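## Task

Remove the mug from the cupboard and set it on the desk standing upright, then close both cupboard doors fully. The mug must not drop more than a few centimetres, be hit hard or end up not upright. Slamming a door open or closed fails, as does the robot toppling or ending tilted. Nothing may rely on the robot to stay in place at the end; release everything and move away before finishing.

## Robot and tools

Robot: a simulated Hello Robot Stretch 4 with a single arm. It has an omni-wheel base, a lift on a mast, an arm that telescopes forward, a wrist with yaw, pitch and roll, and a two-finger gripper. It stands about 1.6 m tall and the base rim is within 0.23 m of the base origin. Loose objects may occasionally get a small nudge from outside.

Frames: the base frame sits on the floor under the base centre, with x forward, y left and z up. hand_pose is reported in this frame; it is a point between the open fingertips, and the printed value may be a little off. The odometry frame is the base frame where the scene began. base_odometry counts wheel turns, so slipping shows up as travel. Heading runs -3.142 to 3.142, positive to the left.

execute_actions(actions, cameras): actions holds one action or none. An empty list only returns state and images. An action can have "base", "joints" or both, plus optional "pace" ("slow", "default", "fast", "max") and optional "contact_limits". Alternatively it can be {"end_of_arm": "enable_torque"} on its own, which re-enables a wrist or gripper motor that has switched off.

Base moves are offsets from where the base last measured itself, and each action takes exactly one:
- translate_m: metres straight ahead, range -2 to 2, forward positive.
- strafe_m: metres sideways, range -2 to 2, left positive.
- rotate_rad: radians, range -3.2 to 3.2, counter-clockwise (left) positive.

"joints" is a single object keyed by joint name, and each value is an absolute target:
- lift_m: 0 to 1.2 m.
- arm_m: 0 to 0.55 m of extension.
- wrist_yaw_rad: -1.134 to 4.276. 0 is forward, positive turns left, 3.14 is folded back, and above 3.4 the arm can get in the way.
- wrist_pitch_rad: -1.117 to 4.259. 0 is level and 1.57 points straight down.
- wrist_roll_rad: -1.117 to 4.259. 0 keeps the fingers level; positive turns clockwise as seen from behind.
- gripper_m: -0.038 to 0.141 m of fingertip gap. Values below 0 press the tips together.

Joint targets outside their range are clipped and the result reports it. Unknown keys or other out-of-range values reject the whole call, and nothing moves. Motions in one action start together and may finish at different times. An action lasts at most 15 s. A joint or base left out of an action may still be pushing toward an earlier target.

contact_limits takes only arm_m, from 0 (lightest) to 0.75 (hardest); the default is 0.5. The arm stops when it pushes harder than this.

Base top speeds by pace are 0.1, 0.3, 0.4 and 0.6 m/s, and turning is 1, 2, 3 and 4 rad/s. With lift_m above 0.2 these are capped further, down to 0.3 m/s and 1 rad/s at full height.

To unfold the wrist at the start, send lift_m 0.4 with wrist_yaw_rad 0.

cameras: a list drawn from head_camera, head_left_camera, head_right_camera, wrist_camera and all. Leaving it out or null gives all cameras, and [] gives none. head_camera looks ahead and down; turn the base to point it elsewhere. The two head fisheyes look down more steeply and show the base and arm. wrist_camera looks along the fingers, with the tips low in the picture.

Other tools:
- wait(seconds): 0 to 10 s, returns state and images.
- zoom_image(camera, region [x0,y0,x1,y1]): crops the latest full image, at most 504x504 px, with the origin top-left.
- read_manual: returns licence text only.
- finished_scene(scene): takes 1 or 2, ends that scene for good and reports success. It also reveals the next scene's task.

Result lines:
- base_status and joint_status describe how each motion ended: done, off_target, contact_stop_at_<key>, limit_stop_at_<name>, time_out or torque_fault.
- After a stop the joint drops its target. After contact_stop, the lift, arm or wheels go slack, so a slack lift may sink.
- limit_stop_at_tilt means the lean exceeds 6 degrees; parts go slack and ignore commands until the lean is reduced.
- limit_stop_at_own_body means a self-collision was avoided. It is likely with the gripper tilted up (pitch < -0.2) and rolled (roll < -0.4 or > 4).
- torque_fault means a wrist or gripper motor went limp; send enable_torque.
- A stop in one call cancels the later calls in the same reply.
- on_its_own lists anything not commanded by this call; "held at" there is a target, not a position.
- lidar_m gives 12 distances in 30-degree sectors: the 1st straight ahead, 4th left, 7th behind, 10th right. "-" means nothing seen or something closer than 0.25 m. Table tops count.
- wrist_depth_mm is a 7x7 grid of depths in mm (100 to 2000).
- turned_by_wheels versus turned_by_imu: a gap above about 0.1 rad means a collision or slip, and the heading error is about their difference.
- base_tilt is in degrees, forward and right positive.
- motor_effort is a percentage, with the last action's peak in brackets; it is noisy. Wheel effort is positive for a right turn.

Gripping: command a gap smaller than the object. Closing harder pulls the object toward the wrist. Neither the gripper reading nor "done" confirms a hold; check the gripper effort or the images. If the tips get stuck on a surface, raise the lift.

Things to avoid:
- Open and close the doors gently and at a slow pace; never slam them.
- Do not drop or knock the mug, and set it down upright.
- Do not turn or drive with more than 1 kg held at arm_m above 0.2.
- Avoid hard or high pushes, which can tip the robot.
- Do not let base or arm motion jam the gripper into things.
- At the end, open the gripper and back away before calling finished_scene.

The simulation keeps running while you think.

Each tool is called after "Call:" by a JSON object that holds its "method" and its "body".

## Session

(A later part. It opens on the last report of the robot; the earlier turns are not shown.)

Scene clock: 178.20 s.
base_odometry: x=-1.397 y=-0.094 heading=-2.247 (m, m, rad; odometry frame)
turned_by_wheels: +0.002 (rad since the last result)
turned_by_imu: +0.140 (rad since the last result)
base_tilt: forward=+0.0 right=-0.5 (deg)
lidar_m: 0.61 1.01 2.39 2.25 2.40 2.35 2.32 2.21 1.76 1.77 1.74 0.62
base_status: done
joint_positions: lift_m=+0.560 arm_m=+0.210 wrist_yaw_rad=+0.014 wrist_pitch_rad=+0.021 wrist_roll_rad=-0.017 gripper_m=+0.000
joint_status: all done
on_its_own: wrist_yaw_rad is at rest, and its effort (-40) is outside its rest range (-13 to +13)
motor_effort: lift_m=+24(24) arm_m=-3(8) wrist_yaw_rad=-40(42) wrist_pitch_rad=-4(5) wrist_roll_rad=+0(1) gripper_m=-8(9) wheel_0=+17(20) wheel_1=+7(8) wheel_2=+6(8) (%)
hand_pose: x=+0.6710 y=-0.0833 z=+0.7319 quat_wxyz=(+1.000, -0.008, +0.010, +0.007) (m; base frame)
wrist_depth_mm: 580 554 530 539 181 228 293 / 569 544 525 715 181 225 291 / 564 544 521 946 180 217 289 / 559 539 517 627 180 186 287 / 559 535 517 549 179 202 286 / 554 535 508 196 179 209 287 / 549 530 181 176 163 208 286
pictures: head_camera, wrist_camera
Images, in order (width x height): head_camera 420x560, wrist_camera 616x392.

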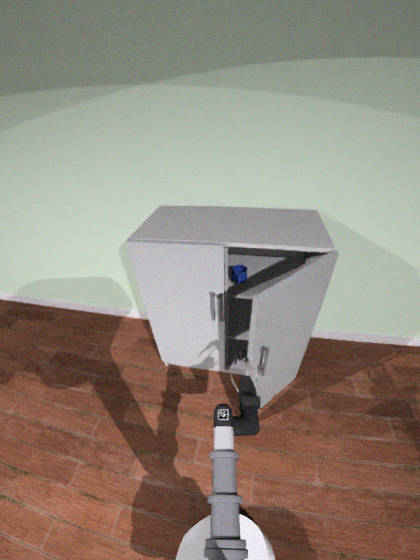

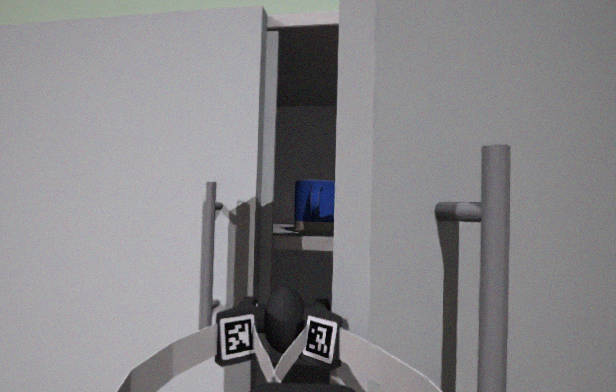

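Call:
{"method": "execute_actions", "body": {"actions": [{"joints": {"arm_m": 0.165}, "pace": "slow"}], "cameras": ["head_camera", "wrist_camera"]}}

Scene clock: 183.63 s.
base_odometry: x=-1.398 y=-0.094 heading=-2.249 (m, m, rad; odometry frame)
turned_by_wheels: -0.002 (rad since the last result)
turned_by_imu: -0.002 (rad since the last result)
base_tilt: forward=+0.0 right=-0.4 (deg)
lidar_m: 0.58 1.03 2.39 2.27 2.40 2.35 2.33 2.22 1.80 1.76 1.74 0.60
base_status: not commanded
joint_positions: lift_m=+0.560 arm_m=+0.166 wrist_yaw_rad=+0.000 wrist_pitch_rad=+0.021 wrist_roll_rad=-0.017 gripper_m=+0.000
joint_status: all done
motor_effort: lift_m=+24(24) arm_m=-6(8) wrist_yaw_rad=+0(42) wrist_pitch_rad=-6(5) wrist_roll_rad=+0(0) gripper_m=-5(10) wheel_0=+1(17) wheel_1=+1(7) wheel_2=+1(5) (%)
hand_pose: x=+0.6255 y=-0.0873 z=+0.7318 quat_wxyz=(+1.000, -0.008, +0.011, +0.000) (m; base frame)
wrist_depth_mm: 1118 585 569 615 196 244 392 / 597 580 564 778 195 243 392 / 597 580 559 976 193 242 387 / 597 574 559 960 191 206 389 / 591 574 559 976 190 217 387 / 585 569 549 205 187 216 387 / 585 569 176 186 176 216 389
pictures: head_camera, wrist_camera
Images, in order (width x height): head_camera 420x560, wrist_camera 616x392.

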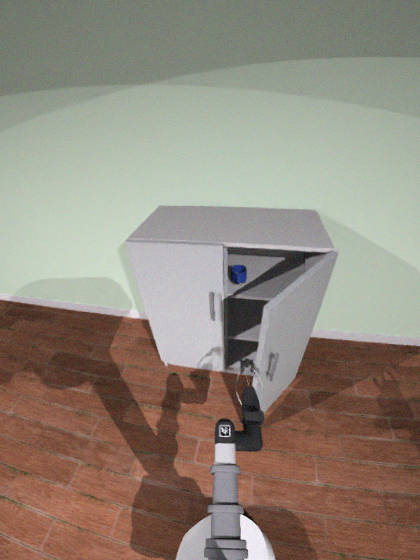

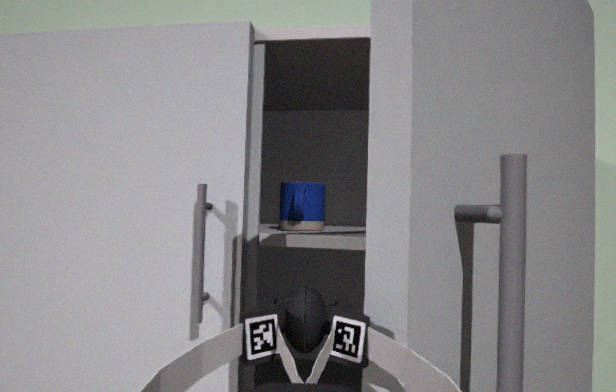

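Call:
{"method": "execute_actions", "body": {"actions": [{"joints": {"wrist_yaw_rad": -0.25, "arm_m": 0.175}, "pace": "slow"}], "cameras": ["head_camera", "wrist_camera"]}}

Scene clock: 224.20 s.
base_odometry: x=-1.398 y=-0.094 heading=-2.250 (m, m, rad; odometry frame)
turned_by_wheels: +0.000 (rad since the last result)
turned_by_imu: +0.000 (rad since the last result)
base_tilt: forward=+0.1 right=-0.4 (deg)
lidar_m: 0.92 1.01 2.40 2.25 2.42 2.35 2.34 2.23 1.79 1.78 1.75 0.56
base_status: not commanded
joint_positions: lift_m=+0.560 arm_m=+0.174 wrist_yaw_rad=-0.249 wrist_pitch_rad=+0.021 wrist_roll_rad=-0.017 gripper_m=+0.000
joint_status: all done
motor_effort: lift_m=+24(24) arm_m=+6(9) wrist_yaw_rad=-2(25) wrist_pitch_rad=-6(5) wrist_roll_rad=+0(0) gripper_m=-5(7) wheel_0=-1(5) wheel_1=+1(2) wheel_2=+1(3) (%)
hand_pose: x=+0.6027 y=-0.1559 z=+0.7318 quat_wxyz=(+0.992, -0.007, +0.012, -0.124) (m; base frame)
wrist_depth_mm: 525 559 627 1008 1060 439 309 / 517 530 798 778 707 439 306 / 517 525 976 1008 768 433 304 / 512 535 976 991 759 430 304 / 512 544 960 976 683 427 301 / 508 544 960 204 676 418 300 / 508 517 176 186 176 413 296
pictures: head_camera, wrist_camera
Images, in order (width x height): head_camera 420x560, wrist_camera 616x392.

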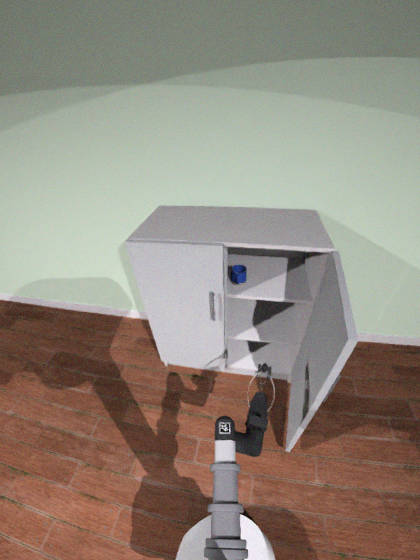

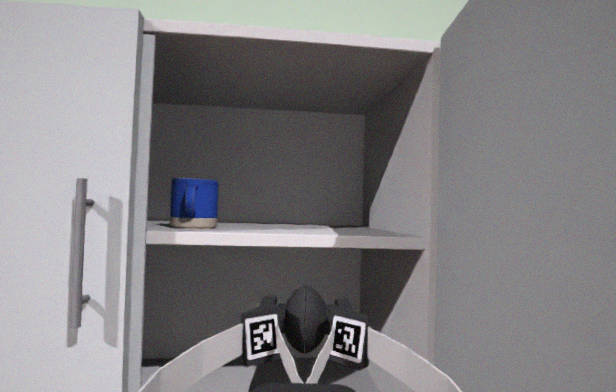

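Call:
{"method": "execute_actions", "body": {"actions": [], "cameras": ["head_camera", "wrist_camera"]}}

Scene clock: 225.53 s.
base_odometry: x=-1.398 y=-0.094 heading=-2.250 (m, m, rad; odometry frame)
turned_by_wheels: +0.000 (rad since the last result)
turned_by_imu: +0.000 (rad since the last result)
base_tilt: forward=+0.0 right=-0.4 (deg)
lidar_m: 0.91 1.02 2.38 2.28 2.41 2.36 2.33 2.21 1.79 1.78 1.73 0.58
base_status: not commanded
joint_positions: lift_m=+0.560 arm_m=+0.174 wrist_yaw_rad=-0.249 wrist_pitch_rad=+0.021 wrist_roll_rad=-0.017 gripper_m=+0.000
joint_status: all done
motor_effort: lift_m=+24(24) arm_m=+6(9) wrist_yaw_rad=-2(25) wrist_pitch_rad=-6(5) wrist_roll_rad=+0(0) gripper_m=-5(7) wheel_0=-1(5) wheel_1=+1(2) wheel_2=+1(3) (%)
hand_pose: x=+0.6027 y=-0.1559 z=+0.7318 quat_wxyz=(+0.992, -0.007, +0.012, -0.124) (m; base frame)
wrist_depth_mm: 517 559 621 1025 1042 477 353 / 521 525 788 778 707 477 353 / 517 530 976 991 759 469 351 / 512 539 960 991 750 469 349 / 512 549 960 976 683 466 345 / 508 549 960 204 676 459 342 / 508 517 176 185 176 452 340
pictures: head_camera, wrist_camera
Images, in order (width x height): head_camera 420x560, wrist_camera 616x392.

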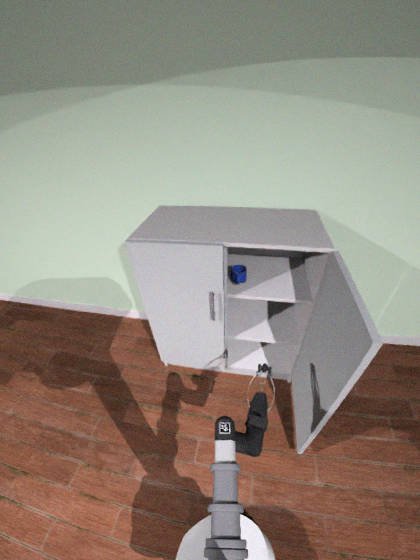

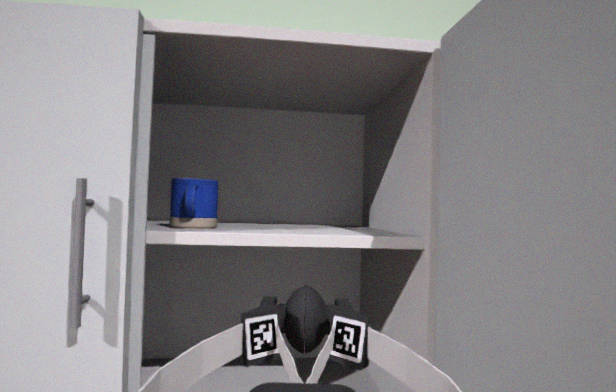

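Call:
{"method": "zoom_image", "body": {"camera": "wrist_camera", "region": [120, 150, 280, 270]}}

Call:
{"method": "zoom_image", "body": {"camera": "head_camera", "region": [200, 230, 400, 460]}}

Region (120, 150, 280, 270) of wrist_camera's 616x392 image, scaled by 3.150; it fills the top 378 rows of this view, and the rest is white.

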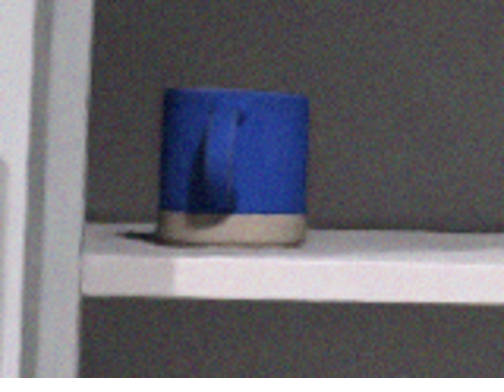

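Region (200, 230, 400, 460) of head_camera's 420x560 image, scaled by 2.191, with more detail than that image has; it fills the left 438 columns of this view, and the rest is white.

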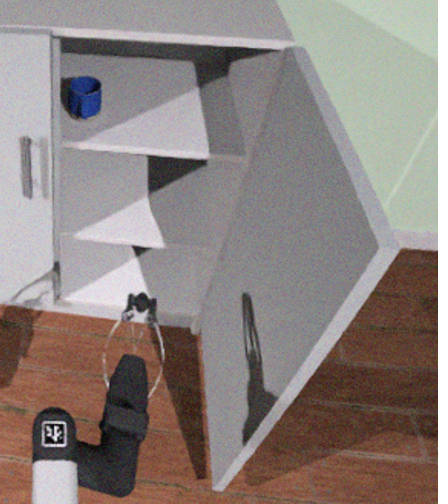

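Call:
{"method": "execute_actions", "body": {"actions": [{"base": {"rotate_rad": 0.244}, "joints": {"lift_m": 0.78, "arm_m": 0.05, "wrist_yaw_rad": 0.0, "wrist_pitch_rad": 0.3, "wrist_roll_rad": 0.0, "gripper_m": 0.11}, "pace": "fast"}], "cameras": []}}

Call:
{"method": "execute_actions", "body": {"actions": [{"base": {"strafe_m": -0.256}, "pace": "fast"}], "cameras": ["head_camera", "wrist_camera"]}}

Scene clock: 273.27 s.
base_odometry: x=-1.398 y=-0.094 heading=-2.006 (m, m, rad; odometry frame)
turned_by_wheels: +0.244 (rad since the last result)
turned_by_imu: +0.245 (rad since the last result)
base_tilt: forward=+0.0 right=-0.5 (deg)
lidar_m: 0.91 1.80 2.93 2.25 2.55 2.30 2.37 1.92 1.77 1.80 0.57 0.82
base_status: done
joint_positions: lift_m=+0.780 arm_m=+0.051 wrist_yaw_rad=+0.000 wrist_pitch_rad=+0.302 wrist_roll_rad=+0.000 gripper_m=+0.110
joint_status: all done
motor_effort: lift_m=+24(26) arm_m=-6(6) wrist_yaw_rad=+0(6) wrist_pitch_rad=-5(4) wrist_roll_rad=+0(1) gripper_m=-2(5) wheel_0=-1(8) wheel_1=+0(7) wheel_2=+0(8) (%)
hand_pose: x=+0.4974 y=-0.0874 z=+0.8721 quat_wxyz=(+0.989, +0.000, +0.150, +0.000) (m; base frame)
wrist_depth_mm: 1430 1336 1205 1098 1025 931 878 / 1499 1366 723 661 615 917 866 / 1576 1430 741 676 647 960 904 / 1708 1499 768 699 668 946 904 / 1756 1537 798 723 691 741 683 / 1708 1618 809 750 699 1025 976 / 1430 1366 866 759 741 831 866
pictures: none
No camera images: the call's "cameras" was empty. Leave "cameras" out to get every camera's image.

Scene clock: 275.20 s.
base_odometry: x=-1.630 y=+0.014 heading=-2.006 (m, m, rad; odometry frame)
turned_by_wheels: +0.000 (rad since the last result)
turned_by_imu: +0.000 (rad since the last result)
base_tilt: forward=+0.1 right=-0.4 (deg)
lidar_m: 0.88 1.06 3.18 2.51 2.65 2.37 2.46 1.67 1.54 1.55 1.38 0.39
base_status: done
joint_positions: lift_m=+0.780 arm_m=+0.051 wrist_yaw_rad=+0.000 wrist_pitch_rad=+0.302 wrist_roll_rad=+0.000 gripper_m=+0.110
joint_status: not commanded
motor_effort: lift_m=+23(24) arm_m=-6(6) wrist_yaw_rad=+0(1) wrist_pitch_rad=-4(5) wrist_roll_rad=+1(0) gripper_m=-2(1) wheel_0=-1(15) wheel_1=+0(11) wheel_2=+0(2) (%)
hand_pose: x=+0.4974 y=-0.0874 z=+0.8722 quat_wxyz=(+0.989, +0.000, +0.150, +0.000) (m; base frame)
wrist_depth_mm: 1336 1182 1078 991 904 842 788 / 750 676 621 976 904 842 462 / 778 699 640 1060 946 904 436 / 1537 732 668 866 946 891 413 / 1576 768 699 732 683 627 392 / 1661 798 699 1098 1025 750 366 / 1430 820 741 866 798 564 366
pictures: head_camera, wrist_camera
Images, in order (width x height): head_camera 420x560, wrist_camera 616x392.

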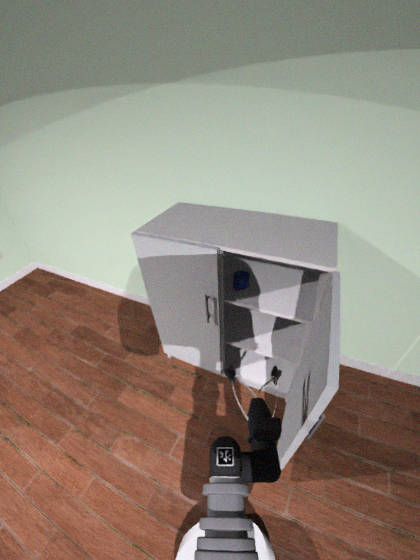

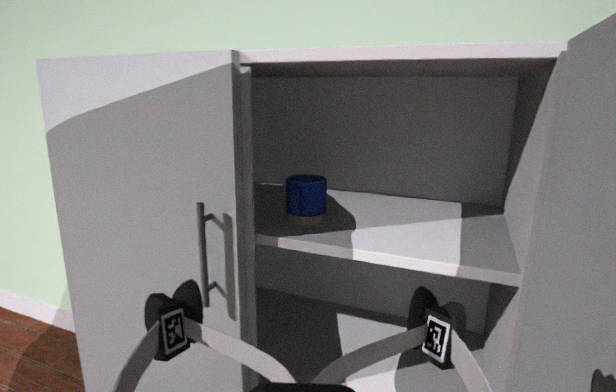

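Call:
{"method": "execute_actions", "body": {"actions": [{"base": {"translate_m": 0.14}, "joints": {"lift_m": 0.77, "arm_m": 0.27, "wrist_pitch_rad": 0.5, "gripper_m": 0.10}}]}}

Scene clock: 291.73 s.
base_odometry: x=-1.689 y=-0.113 heading=-2.006 (m, m, rad; odometry frame)
turned_by_wheels: +0.000 (rad since the last result)
turned_by_imu: +0.001 (rad since the last result)
base_tilt: forward=+0.0 right=-0.4 (deg)
lidar_m: 0.73 0.89 3.12 2.51 2.79 2.51 2.60 1.73 1.59 1.62 0.31 0.33
base_status: done
joint_positions: lift_m=+0.770 arm_m=+0.269 wrist_yaw_rad=+0.000 wrist_pitch_rad=+0.502 wrist_roll_rad=+0.000 gripper_m=+0.100
joint_status: all done
motor_effort: lift_m=+17(23) arm_m=+6(5) wrist_yaw_rad=+0(1) wrist_pitch_rad=-4(4) wrist_roll_rad=+0(1) gripper_m=-1(2) wheel_0=+0(6) wheel_1=+1(4) wheel_2=+2(8) (%)
hand_pose: x=+0.6928 y=-0.0874 z=+0.8098 quat_wxyz=(+0.969, +0.000, +0.248, +0.000) (m; base frame)
wrist_depth_mm: 267 252 691 640 591 544 512 / 286 266 732 676 634 574 535 / 315 285 683 591 647 597 564 / 345 309 459 394 492 496 500 / 382 325 359 379 379 379 382 / 430 343 732 732 320 309 309 / 492 379 387 661 634 293 277
pictures: head_camera, head_left_camera, head_right_camera, wrist_camera
Images, in order (width x height): head_camera 420x560, head_left_camera 420x672, head_right_camera 420x672, wrist_camera 616x392.

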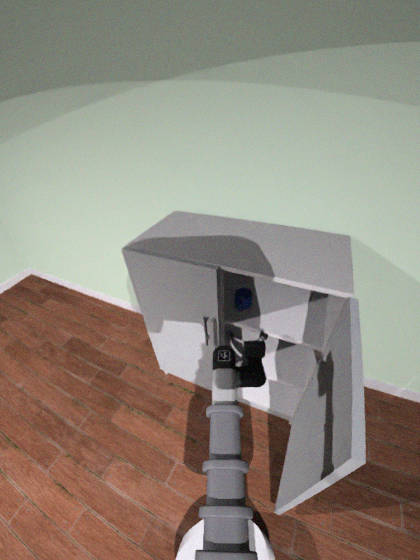

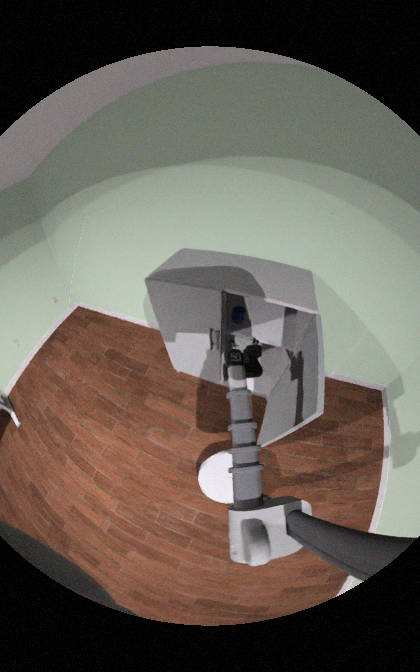

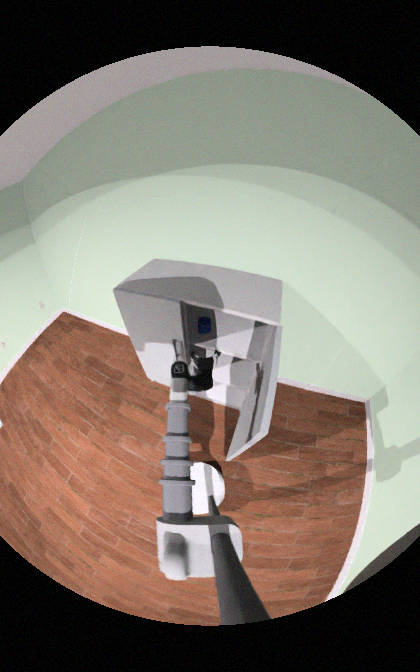

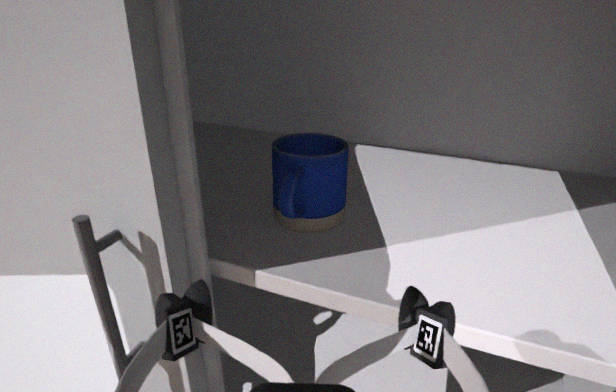

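Call:
{"method": "execute_actions", "body": {"actions": [{"joints": {"lift_m": 0.748, "gripper_m": 0.078, "arm_m": 0.33}}], "cameras": ["wrist_camera"]}}

Scene clock: 311.50 s.
base_odometry: x=-1.689 y=-0.113 heading=-2.006 (m, m, rad; odometry frame)
turned_by_wheels: +0.000 (rad since the last result)
turned_by_imu: +0.001 (rad since the last result)
base_tilt: forward=+0.0 right=-0.4 (deg)
lidar_m: 0.74 0.89 3.13 2.48 2.78 2.53 2.60 1.73 1.58 1.62 0.29 0.32
base_status: not commanded
joint_positions: lift_m=+0.748 arm_m=+0.329 wrist_yaw_rad=+0.000 wrist_pitch_rad=+0.502 wrist_roll_rad=+0.000 gripper_m=+0.078
joint_status: all done
motor_effort: lift_m=+17(20) arm_m=+6(5) wrist_yaw_rad=+0(0) wrist_pitch_rad=-5(5) wrist_roll_rad=+1(1) gripper_m=-1(1) wheel_0=+0(0) wheel_1=+1(0) wheel_2=+2(2) (%)
hand_pose: x=+0.7527 y=-0.0874 z=+0.7878 quat_wxyz=(+0.969, +0.000, +0.248, +0.000) (m; base frame)
wrist_depth_mm: 194 207 634 580 539 500 469 / 210 219 683 615 569 521 488 / 229 228 621 377 580 544 517 / 251 242 439 327 439 445 445 / 260 257 336 338 340 343 343 / 293 279 278 282 266 277 277 / 353 294 324 621 263 234 233
pictures: wrist_camera
Images, in order (width x height): wrist_camera 616x392.

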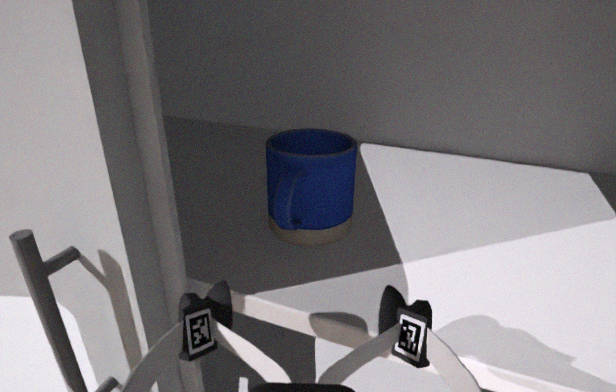

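Call:
{"method": "execute_actions", "body": {"actions": [{"joints": {"arm_m": 0.41}, "contact_limits": {"arm_m": 0.2}}], "cameras": ["wrist_camera"]}}

Call:
{"method": "execute_actions", "body": {"actions": [{"joints": {"gripper_m": 0.108}}], "cameras": ["wrist_camera"]}}

Scene clock: 315.07 s.
base_odometry: x=-1.689 y=-0.113 heading=-2.006 (m, m, rad; odometry frame)
turned_by_wheels: +0.000 (rad since the last result)
turned_by_imu: +0.001 (rad since the last result)
base_tilt: forward=+0.1 right=-0.4 (deg)
lidar_m: 0.73 0.90 3.12 2.49 2.78 2.51 2.61 1.73 1.59 1.61 0.29 0.34
base_status: not commanded
joint_positions: lift_m=+0.748 arm_m=+0.409 wrist_yaw_rad=+0.000 wrist_pitch_rad=+0.502 wrist_roll_rad=+0.000 gripper_m=+0.078
joint_status: all done
motor_effort: lift_m=+17(17) arm_m=+6(7) wrist_yaw_rad=+0(1) wrist_pitch_rad=-5(4) wrist_roll_rad=+0(0) gripper_m=-2(2) wheel_0=+0(0) wheel_1=+1(1) wheel_2=+2(2) (%)
contact_limits: arm_m 0.2
hand_pose: x=+0.8327 y=-0.0874 z=+0.7878 quat_wxyz=(+0.969, +0.000, +0.248, +0.000) (m; base frame)
wrist_depth_mm: 135 615 554 512 469 436 410 / 142 647 597 544 500 466 433 / 149 615 609 569 525 484 455 / 156 433 433 289 418 445 449 / 162 322 336 251 340 340 342 / 169 198 255 266 265 277 277 / 184 197 220 231 218 233 232
pictures: wrist_camera
Images, in order (width x height): wrist_camera 616x392.

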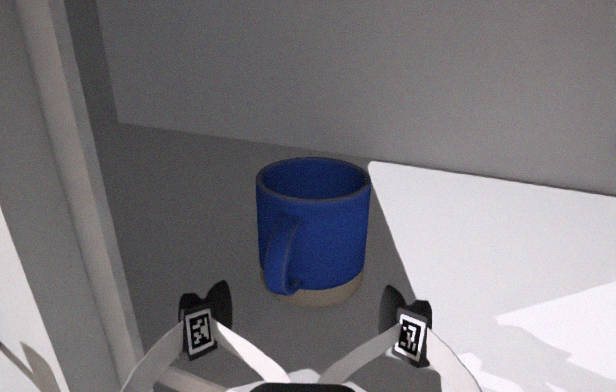

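Scene clock: 316.20 s.
base_odometry: x=-1.689 y=-0.113 heading=-2.006 (m, m, rad; odometry frame)
turned_by_wheels: +0.000 (rad since the last result)
turned_by_imu: +0.000 (rad since the last result)
base_tilt: forward=+0.0 right=-0.4 (deg)
lidar_m: 0.73 0.90 3.12 2.51 2.75 2.53 2.59 1.75 1.58 1.61 0.29 0.33
base_status: not commanded
joint_positions: lift_m=+0.748 arm_m=+0.409 wrist_yaw_rad=+0.000 wrist_pitch_rad=+0.502 wrist_roll_rad=+0.000 gripper_m=+0.108
joint_status: all done
motor_effort: lift_m=+17(17) arm_m=+6(6) wrist_yaw_rad=+1(1) wrist_pitch_rad=-4(3) wrist_roll_rad=+0(1) gripper_m=-1(1) wheel_0=+0(0) wheel_1=+0(1) wheel_2=+2(2) (%)
hand_pose: x=+0.8327 y=-0.0874 z=+0.7878 quat_wxyz=(+0.969, +0.000, +0.248, +0.000) (m; base frame)
wrist_depth_mm: 136 615 559 512 473 436 413 / 142 647 597 544 500 459 427 / 149 615 609 564 525 484 452 / 156 433 433 287 418 442 445 / 162 320 336 250 338 342 342 / 169 190 265 266 266 277 277 / 183 197 224 232 218 225 232
pictures: wrist_camera
Images, in order (width x height): wrist_camera 616x392.

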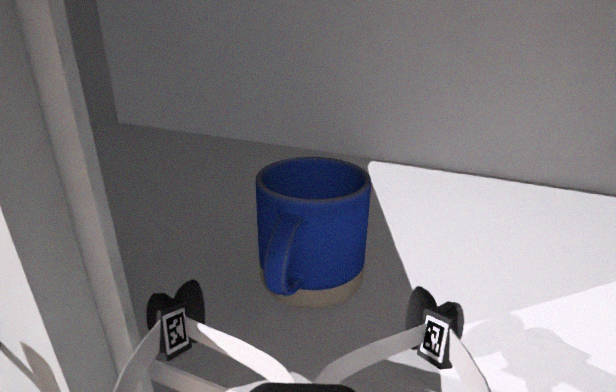

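Call:
{"method": "execute_actions", "body": {"actions": [{"joints": {"arm_m": 0.495}, "contact_limits": {"arm_m": 0.15}, "pace": "slow"}], "cameras": ["head_camera", "wrist_camera"]}}

Scene clock: 323.60 s.
base_odometry: x=-1.689 y=-0.113 heading=-2.006 (m, m, rad; odometry frame)
turned_by_wheels: +0.000 (rad since the last result)
turned_by_imu: +0.001 (rad since the last result)
base_tilt: forward=+0.1 right=-0.4 (deg)
lidar_m: 0.73 0.89 3.11 2.52 2.79 2.53 2.59 1.74 1.59 1.61 0.29 0.34
base_status: not commanded
joint_positions: lift_m=+0.748 arm_m=+0.494 wrist_yaw_rad=+0.000 wrist_pitch_rad=+0.502 wrist_roll_rad=+0.000 gripper_m=+0.108
joint_status: all done
motor_effort: lift_m=+17(17) arm_m=+7(5) wrist_yaw_rad=+1(0) wrist_pitch_rad=-4(4) wrist_roll_rad=+1(0) gripper_m=-1(3) wheel_0=+0(0) wheel_1=+1(1) wheel_2=+2(2) (%)
contact_limits: arm_m 0.15
hand_pose: x=+0.9176 y=-0.0874 z=+0.7878 quat_wxyz=(+0.969, +0.000, +0.248, +0.000) (m; base frame)
wrist_depth_mm: 530 525 473 436 402 370 351 / 544 559 512 462 424 392 366 / 539 574 535 492 449 410 384 / 430 436 433 439 439 421 397 / 332 334 322 237 235 342 342 / 271 262 213 164 190 276 276 / 228 216 217 151 193 225 233
pictures: head_camera, wrist_camera
Images, in order (width x height): head_camera 420x560, wrist_camera 616x392.

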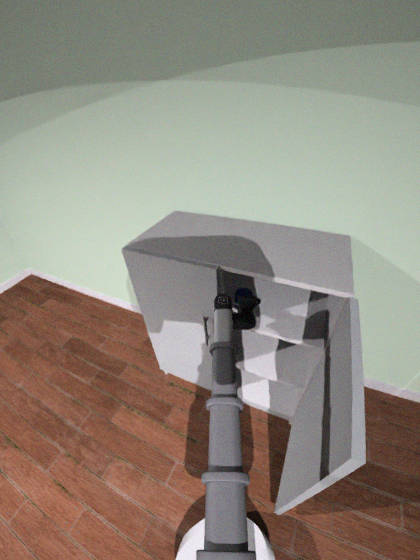

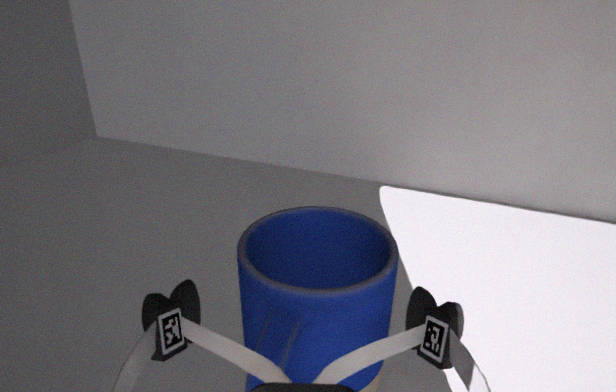

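Call:
{"method": "execute_actions", "body": {"actions": [{"joints": {"gripper_m": 0.045}}], "cameras": ["wrist_camera"]}}

Scene clock: 328.30 s.
base_odometry: x=-1.689 y=-0.113 heading=-2.006 (m, m, rad; odometry frame)
turned_by_wheels: +0.000 (rad since the last result)
turned_by_imu: +0.001 (rad since the last result)
base_tilt: forward=+0.1 right=-0.4 (deg)
lidar_m: 0.72 0.89 3.11 2.52 2.78 2.53 2.60 1.76 1.59 1.60 0.27 0.32
base_status: not commanded
joint_positions: lift_m=+0.748 arm_m=+0.494 wrist_yaw_rad=+0.000 wrist_pitch_rad=+0.504 wrist_roll_rad=+0.000 gripper_m=+0.045
joint_status: all done
motor_effort: lift_m=+18(17) arm_m=+6(7) wrist_yaw_rad=-1(1) wrist_pitch_rad=-11(12) wrist_roll_rad=+1(0) gripper_m=-16(17) wheel_0=+0(0) wheel_1=+1(1) wheel_2=+1(2) (%)
hand_pose: x=+0.9174 y=-0.0874 z=+0.7871 quat_wxyz=(+0.968, +0.000, +0.249, +0.000) (m; base frame)
wrist_depth_mm: 525 521 477 436 404 370 349 / 544 564 508 462 424 392 366 / 549 574 535 492 449 413 387 / 424 424 427 433 433 421 399 / 327 329 304 224 309 336 338 / 267 270 185 152 184 274 273 / 225 213 182 157 180 216 229
pictures: wrist_camera
Images, in order (width x height): wrist_camera 616x392.

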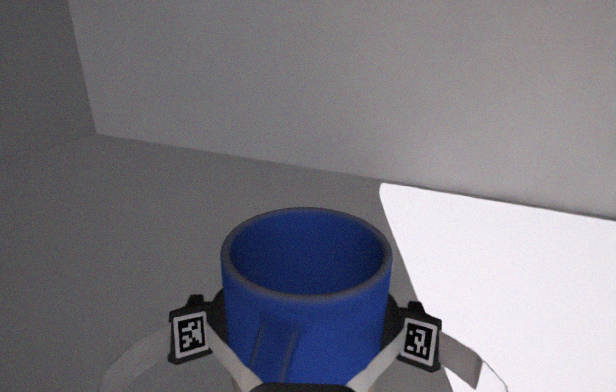

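Call:
{"method": "execute_actions", "body": {"actions": [{"joints": {"lift_m": 0.765}}], "cameras": ["wrist_camera"]}}

Call:
{"method": "execute_actions", "body": {"actions": [{"joints": {"arm_m": 0.1}, "contact_limits": {"arm_m": 0.25}}], "cameras": ["head_camera", "wrist_camera"]}}

Scene clock: 332.97 s.
base_odometry: x=-1.689 y=-0.113 heading=-2.006 (m, m, rad; odometry frame)
turned_by_wheels: +0.000 (rad since the last result)
turned_by_imu: +0.001 (rad since the last result)
base_tilt: forward=+0.1 right=-0.4 (deg)
lidar_m: 0.72 0.88 3.11 2.49 2.77 2.52 2.60 1.73 1.59 1.61 0.29 0.34
base_status: not commanded
joint_positions: lift_m=+0.765 arm_m=+0.494 wrist_yaw_rad=+0.000 wrist_pitch_rad=+0.505 wrist_roll_rad=+0.000 gripper_m=+0.045
joint_status: all done
motor_effort: lift_m=+26(24) arm_m=+6(6) wrist_yaw_rad=-2(0) wrist_pitch_rad=-12(12) wrist_roll_rad=+1(1) gripper_m=-17(16) wheel_0=+0(0) wheel_1=+1(1) wheel_2=+2(2) (%)
hand_pose: x=+0.9173 y=-0.0874 z=+0.8033 quat_wxyz=(+0.968, +0.000, +0.250, +0.000) (m; base frame)
wrist_depth_mm: 530 525 477 436 402 373 349 / 544 559 504 462 424 389 366 / 559 591 539 492 449 413 387 / 459 459 466 469 459 430 407 / 357 357 330 224 334 366 364 / 290 291 185 152 184 296 296 / 244 232 182 157 180 235 250
pictures: wrist_camera
Images, in order (width x height): wrist_camera 616x392.

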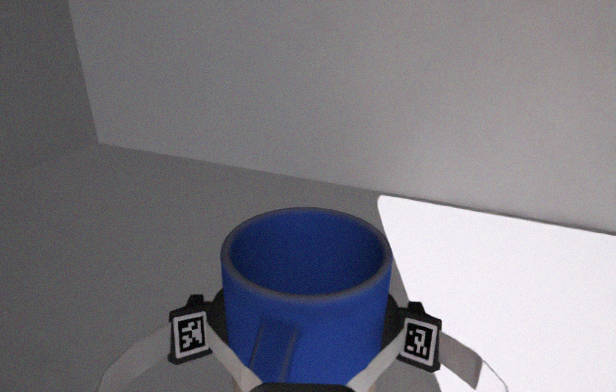

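Scene clock: 335.23 s.
base_odometry: x=-1.689 y=-0.113 heading=-2.006 (m, m, rad; odometry frame)
turned_by_wheels: +0.000 (rad since the last result)
turned_by_imu: +0.000 (rad since the last result)
base_tilt: forward=+0.0 right=-0.4 (deg)
lidar_m: 0.74 0.89 3.10 2.51 2.78 2.53 2.58 1.74 1.60 1.62 0.28 0.32
base_status: not commanded
joint_positions: lift_m=+0.765 arm_m=+0.101 wrist_yaw_rad=+0.000 wrist_pitch_rad=+0.505 wrist_roll_rad=+0.000 gripper_m=+0.045
joint_status: all done
motor_effort: lift_m=+26(26) arm_m=-6(6) wrist_yaw_rad=+1(0) wrist_pitch_rad=-13(12) wrist_roll_rad=+0(0) gripper_m=-16(17) wheel_0=+0(0) wheel_1=+1(1) wheel_2=+2(1) (%)
contact_limits: arm_m 0.25
hand_pose: x=+0.5245 y=-0.0875 z=+0.8033 quat_wxyz=(+0.968, +0.000, +0.250, +0.000) (m; base frame)
wrist_depth_mm: 469 421 415 788 723 676 634 / 508 455 439 831 768 715 654 / 554 488 466 661 676 676 634 / 609 535 496 500 473 477 480 / 676 580 512 224 866 831 407 / 768 640 185 152 184 778 525 / 1078 691 182 157 180 615 480
pictures: head_camera, wrist_camera
Images, in order (width x height): head_camera 420x560, wrist_camera 616x392.

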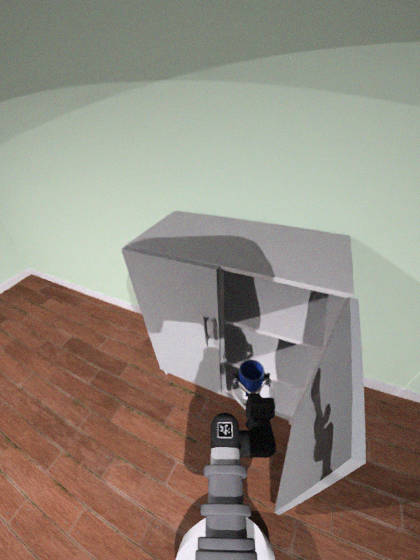

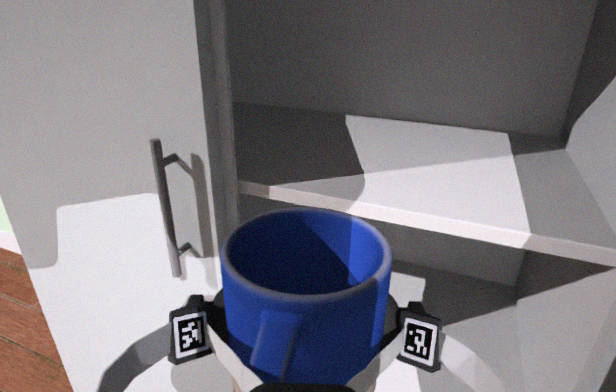

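Call:
{"method": "execute_actions", "body": {"actions": [{"base": {"rotate_rad": 0.663}, "joints": {"arm_m": 0.04, "wrist_yaw_rad": 3.1}}], "cameras": ["head_camera", "head_left_camera", "wrist_camera"]}}

Scene clock: 403.77 s.
base_odometry: x=-1.689 y=-0.113 heading=-1.342 (m, m, rad; odometry frame)
turned_by_wheels: +0.663 (rad since the last result)
turned_by_imu: +0.664 (rad since the last result)
base_tilt: forward=+0.0 right=-0.4 (deg)
lidar_m: 1.04 2.97 2.50 2.65 2.53 2.24 1.63 1.59 1.62 0.28 0.51 0.76
base_status: done
joint_positions: lift_m=+0.765 arm_m=+0.041 wrist_yaw_rad=+3.099 wrist_pitch_rad=+0.504 wrist_roll_rad=+0.000 gripper_m=+0.045
joint_status: all done
motor_effort: lift_m=+25(26) arm_m=-6(7) wrist_yaw_rad=+1(8) wrist_pitch_rad=-11(13) wrist_roll_rad=+0(1) gripper_m=-19(17) wheel_0=+1(6) wheel_1=+1(6) wheel_2=+2(5) (%)
hand_pose: x=-0.0367 y=+0.0980 z=+0.8034 quat_wxyz=(+0.020, -0.249, +0.005, +0.968) (m; base frame)
wrist_depth_mm: 1366 1499 1661 1808 - - - / 1430 1537 1756 - - - - / 1499 1661 1863 - - - - / 1537 1708 1921 - - - - / 277 1618 1537 224 1537 1708 1661 / 277 1366 185 152 184 1366 1366 / 274 1078 182 157 180 1078 1138
pictures: head_camera, head_left_camera, wrist_camera
Images, in order (width x height): head_camera 420x560, head_left_camera 420x672, wrist_camera 616x392.

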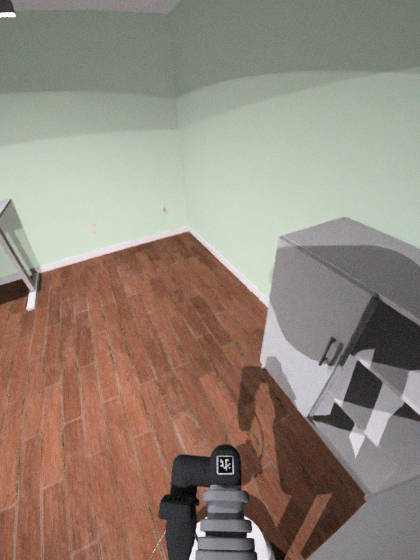

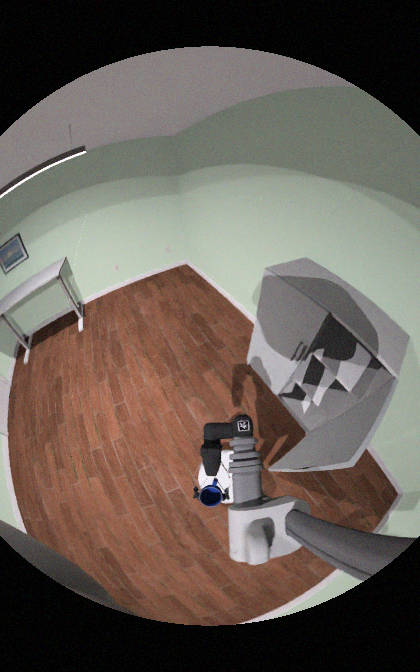

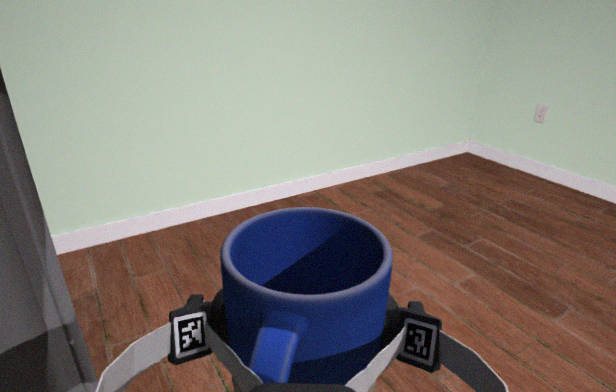

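Call:
{"method": "execute_actions", "body": {"actions": []}}

Scene clock: 414.47 s.
base_odometry: x=-1.689 y=-0.113 heading=-1.342 (m, m, rad; odometry frame)
turned_by_wheels: +0.000 (rad since the last result)
turned_by_imu: +0.000 (rad since the last result)
base_tilt: forward=+0.0 right=-0.4 (deg)
lidar_m: 1.02 2.98 2.49 2.64 2.53 2.24 1.65 1.58 1.63 0.28 0.51 0.76
base_status: done
joint_positions: lift_m=+0.765 arm_m=+0.041 wrist_yaw_rad=+3.099 wrist_pitch_rad=+0.504 wrist_roll_rad=+0.000 gripper_m=+0.045
joint_status: all done
motor_effort: lift_m=+26(26) arm_m=-6(7) wrist_yaw_rad=+1(8) wrist_pitch_rad=-12(13) wrist_roll_rad=+0(1) gripper_m=-17(17) wheel_0=+1(6) wheel_1=+1(6) wheel_2=+2(5) (%)
hand_pose: x=-0.0367 y=+0.0980 z=+0.8034 quat_wxyz=(+0.020, -0.249, +0.005, +0.968) (m; base frame)
wrist_depth_mm: 1336 1464 1618 1863 - - - / 1397 1576 1756 - - - - / 1499 1661 1808 - - - - / 1537 1708 1921 - - - - / 278 1661 1537 224 1537 1708 1756 / 278 1366 184 152 184 1366 1397 / 274 1078 182 157 180 1078 1160
pictures: head_camera, head_left_camera, head_right_camera, wrist_camera
Images, in order (width x height): head_camera 420x560, head_left_camera 420x672, head_right_camera 420x672, wrist_camera 616x392.

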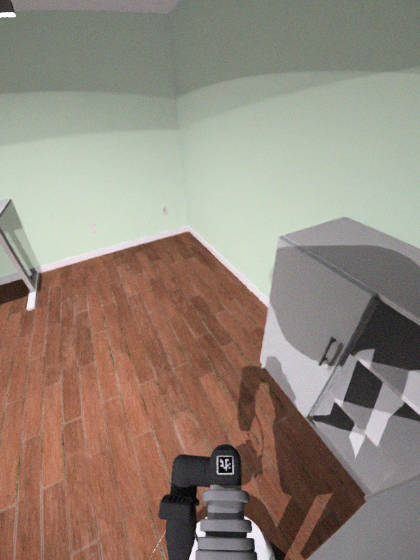

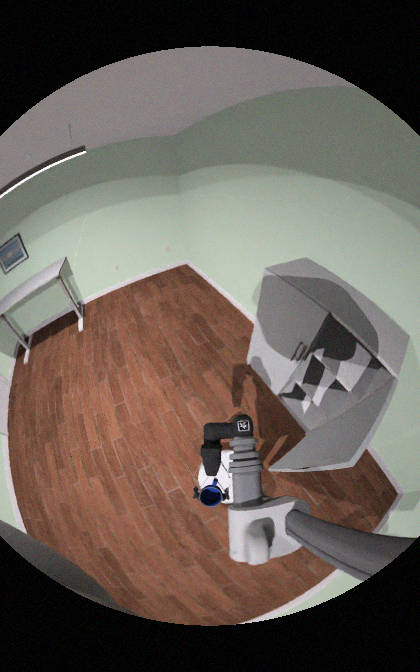

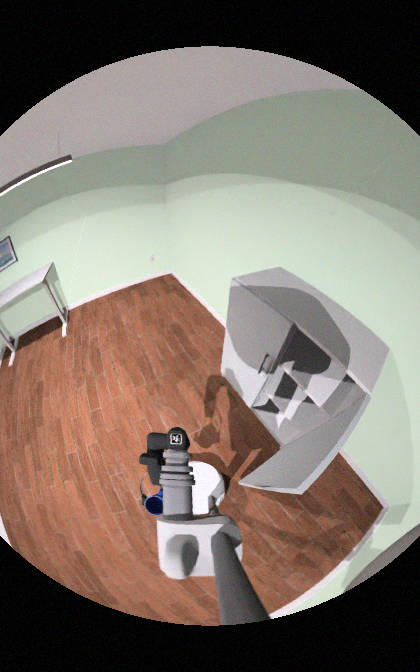

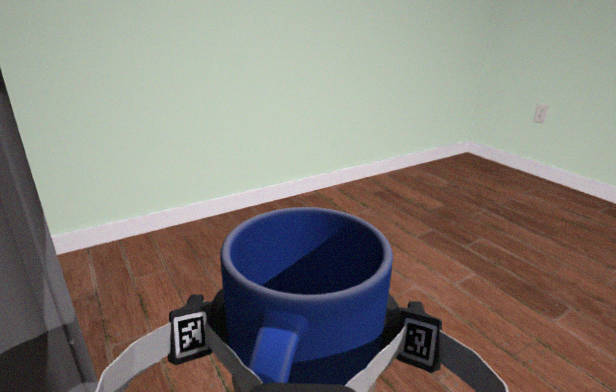

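Call:
{"method": "execute_actions", "body": {"actions": [{"base": {"translate_m": -0.34}, "joints": {"arm_m": 0.0}, "pace": "fast"}], "cameras": []}}

Call:
{"method": "execute_actions", "body": {"actions": [{"base": {"strafe_m": -0.49}, "pace": "fast"}], "cameras": ["head_camera", "head_left_camera", "head_right_camera"]}}

Scene clock: 438.67 s.
base_odometry: x=-1.766 y=+0.218 heading=-1.342 (m, m, rad; odometry frame)
turned_by_wheels: +0.000 (rad since the last result)
turned_by_imu: +0.001 (rad since the last result)
base_tilt: forward=+0.0 right=-0.4 (deg)
lidar_m: 1.27 2.75 2.77 2.48 2.35 1.84 1.34 1.28 1.36 1.36 0.48 0.45
base_status: done
joint_positions: lift_m=+0.765 arm_m=+0.003 wrist_yaw_rad=+3.100 wrist_pitch_rad=+0.505 wrist_roll_rad=+0.000 gripper_m=+0.045
joint_status: all done
joint sent to its limit — the command would take arm_m past its lower limit, so that joint was sent only as far as its limit.
motor_effort: lift_m=+26(25) arm_m=-6(7) wrist_yaw_rad=+0(3) wrist_pitch_rad=-12(13) wrist_roll_rad=+0(0) gripper_m=-17(18) wheel_0=+2(7) wheel_1=+2(3) wheel_2=+1(11) (%)
hand_pose: x=-0.0748 y=+0.0979 z=+0.8033 quat_wxyz=(+0.020, -0.250, +0.005, +0.968) (m; base frame)
wrist_depth_mm: 1098 1229 1366 1537 1756 - - / 1160 1281 1430 1618 1863 - - / 1205 1336 1499 1661 - - - / 1255 1397 1537 1756 - - - / 1336 1464 1537 224 1576 1708 1661 / 1308 1366 184 152 184 1366 1397 / 273 1078 182 157 180 1078 1160
pictures: none
No camera images: the call's "cameras" was empty. Leave "cameras" out to get every camera's image.

Scene clock: 441.23 s.
base_odometry: x=-2.243 y=+0.107 heading=-1.342 (m, m, rad; odometry frame)
turned_by_wheels: +0.000 (rad since the last result)
turned_by_imu: -0.002 (rad since the last result)
base_tilt: forward=+0.1 right=-0.4 (deg)
lidar_m: 0.38 0.34 3.08 2.90 2.78 1.51 1.09 1.04 1.10 0.93 0.89 0.53
base_status: done
joint_positions: lift_m=+0.765 arm_m=+0.003 wrist_yaw_rad=+3.100 wrist_pitch_rad=+0.505 wrist_roll_rad=+0.000 gripper_m=+0.045
joint_status: not commanded
motor_effort: lift_m=+25(26) arm_m=-6(6) wrist_yaw_rad=+1(1) wrist_pitch_rad=-12(13) wrist_roll_rad=+0(0) gripper_m=-18(18) wheel_0=-2(10) wheel_1=-1(11) wheel_2=+1(2) (%)
hand_pose: x=-0.0748 y=+0.0979 z=+0.8034 quat_wxyz=(+0.020, -0.250, +0.005, +0.968) (m; base frame)
wrist_depth_mm: 917 1008 1138 1281 1464 1708 - / 960 1060 1182 1366 1576 1863 - / 1025 1118 1281 1430 1618 - - / 1078 1182 1308 1499 1808 - - / 1118 1229 1336 224 1576 1708 1661 / 1160 1281 185 152 185 1366 1366 / 273 1060 182 157 180 1098 1160
pictures: head_camera, head_left_camera, head_right_camera
Images, in order (width x height): head_camera 420x560, head_left_camera 420x672, head_right_camera 420x672.

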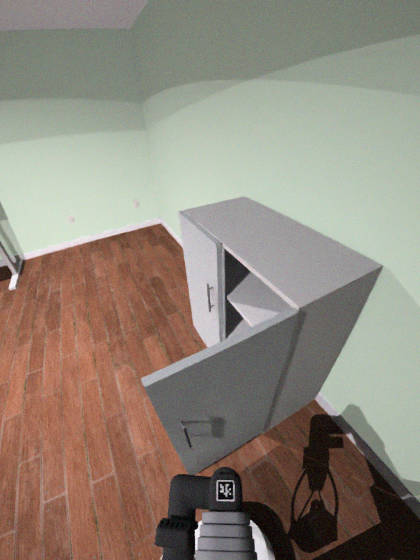

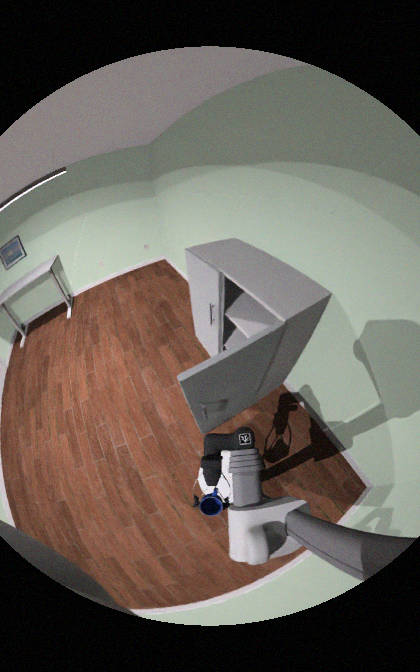

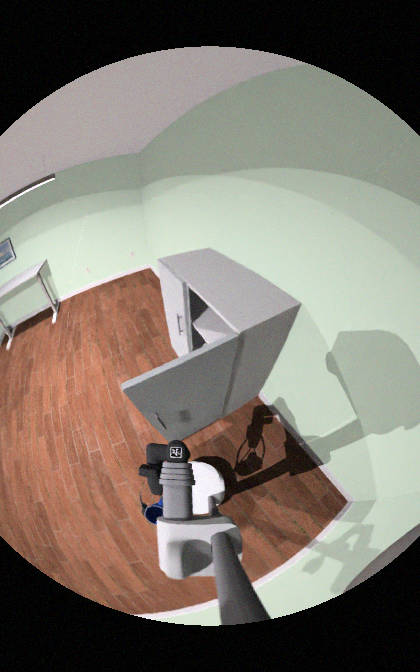

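Call:
{"method": "zoom_image", "body": {"camera": "head_camera", "region": [120, 180, 400, 520]}}

Region (120, 180, 400, 520) of head_camera's 420x560 image, scaled by 1.482, with more detail than that image has; it fills the left 415 columns of this view, and the rest is white.

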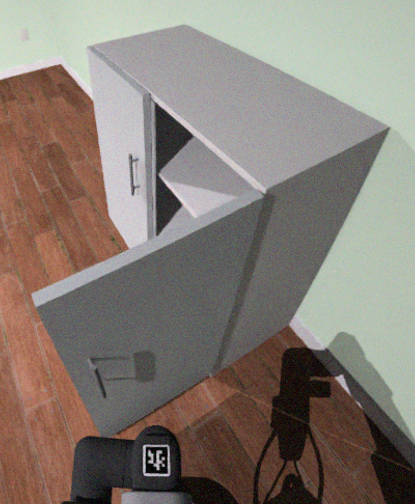

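Call:
{"method": "execute_actions", "body": {"actions": [{"joints": {"arm_m": 0.15}, "pace": "fast"}], "cameras": ["head_camera"]}}

Scene clock: 478.17 s.
base_odometry: x=-2.243 y=+0.107 heading=-1.342 (m, m, rad; odometry frame)
turned_by_wheels: +0.000 (rad since the last result)
turned_by_imu: +0.001 (rad since the last result)
base_tilt: forward=+0.1 right=-0.4 (deg)
lidar_m: 0.38 0.36 3.10 2.87 2.80 1.52 1.10 1.05 1.08 0.92 0.89 0.51
base_status: not commanded
joint_positions: lift_m=+0.765 arm_m=+0.149 wrist_yaw_rad=+3.100 wrist_pitch_rad=+0.505 wrist_roll_rad=+0.000 gripper_m=+0.045
joint_status: all done
motor_effort: lift_m=+25(25) arm_m=+6(5) wrist_yaw_rad=+0(0) wrist_pitch_rad=-12(11) wrist_roll_rad=+0(0) gripper_m=-19(19) wheel_0=-2(2) wheel_1=-1(1) wheel_2=+1(1) (%)
hand_pose: x=+0.0712 y=+0.0979 z=+0.8033 quat_wxyz=(+0.020, -0.250, +0.005, +0.968) (m; base frame)
wrist_depth_mm: 279 1138 1255 1397 1618 1983 - / 286 1182 1336 1499 1708 - - / 303 1229 1397 1576 1863 - - / 324 1308 1464 1618 - - - / 1160 1366 1499 224 1537 1708 1661 / 1255 394 184 152 184 1366 1366 / 1138 387 182 157 180 1078 1160
pictures: head_camera
Images, in order (width x height): head_camera 420x560.

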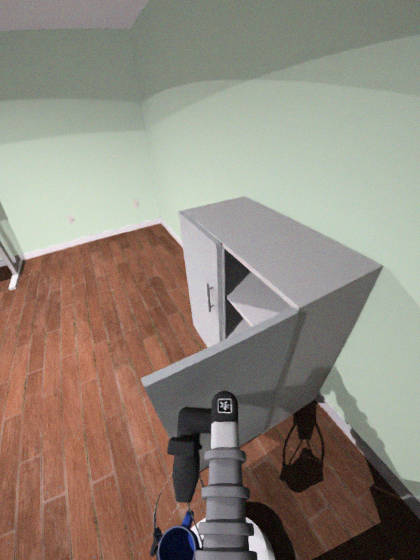

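Call:
{"method": "execute_actions", "body": {"actions": [{"base": {"translate_m": 0.30}, "joints": {"arm_m": 0.28}, "pace": "slow"}], "cameras": ["head_camera", "head_left_camera"]}}

Scene clock: 485.33 s.
base_odometry: x=-2.175 y=-0.185 heading=-1.342 (m, m, rad; odometry frame)
turned_by_wheels: +0.000 (rad since the last result)
turned_by_imu: +0.001 (rad since the last result)
base_tilt: forward=+0.1 right=-0.4 (deg)
lidar_m: 0.38 3.19 2.89 3.07 2.94 1.90 1.38 1.31 1.05 0.77 0.48 0.32
base_status: done
joint_positions: lift_m=+0.765 arm_m=+0.279 wrist_yaw_rad=+3.100 wrist_pitch_rad=+0.505 wrist_roll_rad=+0.000 gripper_m=+0.045
joint_status: all done
motor_effort: lift_m=+25(25) arm_m=+6(8) wrist_yaw_rad=+0(6) wrist_pitch_rad=-13(13) wrist_roll_rad=+0(0) gripper_m=-18(17) wheel_0=+2(5) wheel_1=+2(5) wheel_2=+1(6) (%)
hand_pose: x=+0.2011 y=+0.0978 z=+0.8034 quat_wxyz=(+0.020, -0.250, +0.005, +0.968) (m; base frame)
wrist_depth_mm: 1308 430 1618 1756 - - - / 1366 430 1708 1921 - - - / 1430 469 1708 - - - - / 1499 508 1863 - - - - / 1537 559 1537 224 1537 1661 1708 / 1336 1255 184 152 184 1397 1366 / 1138 585 182 157 180 1098 1138
pictures: head_camera, head_left_camera
Images, in order (width x height): head_camera 420x560, head_left_camera 420x672.

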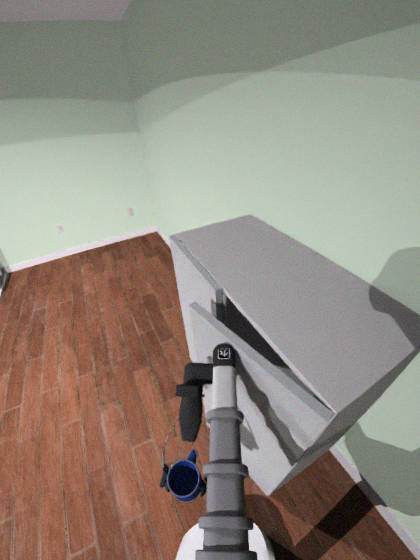

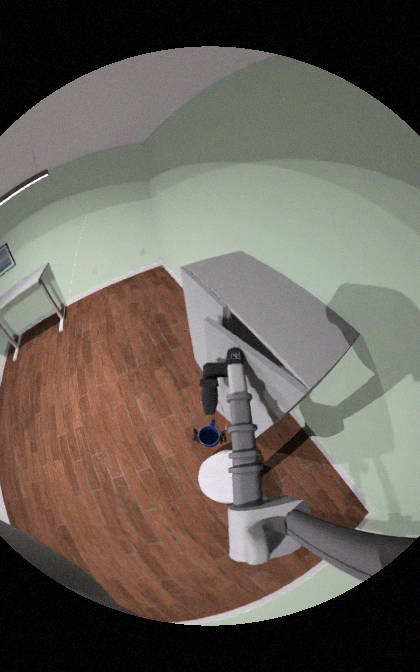

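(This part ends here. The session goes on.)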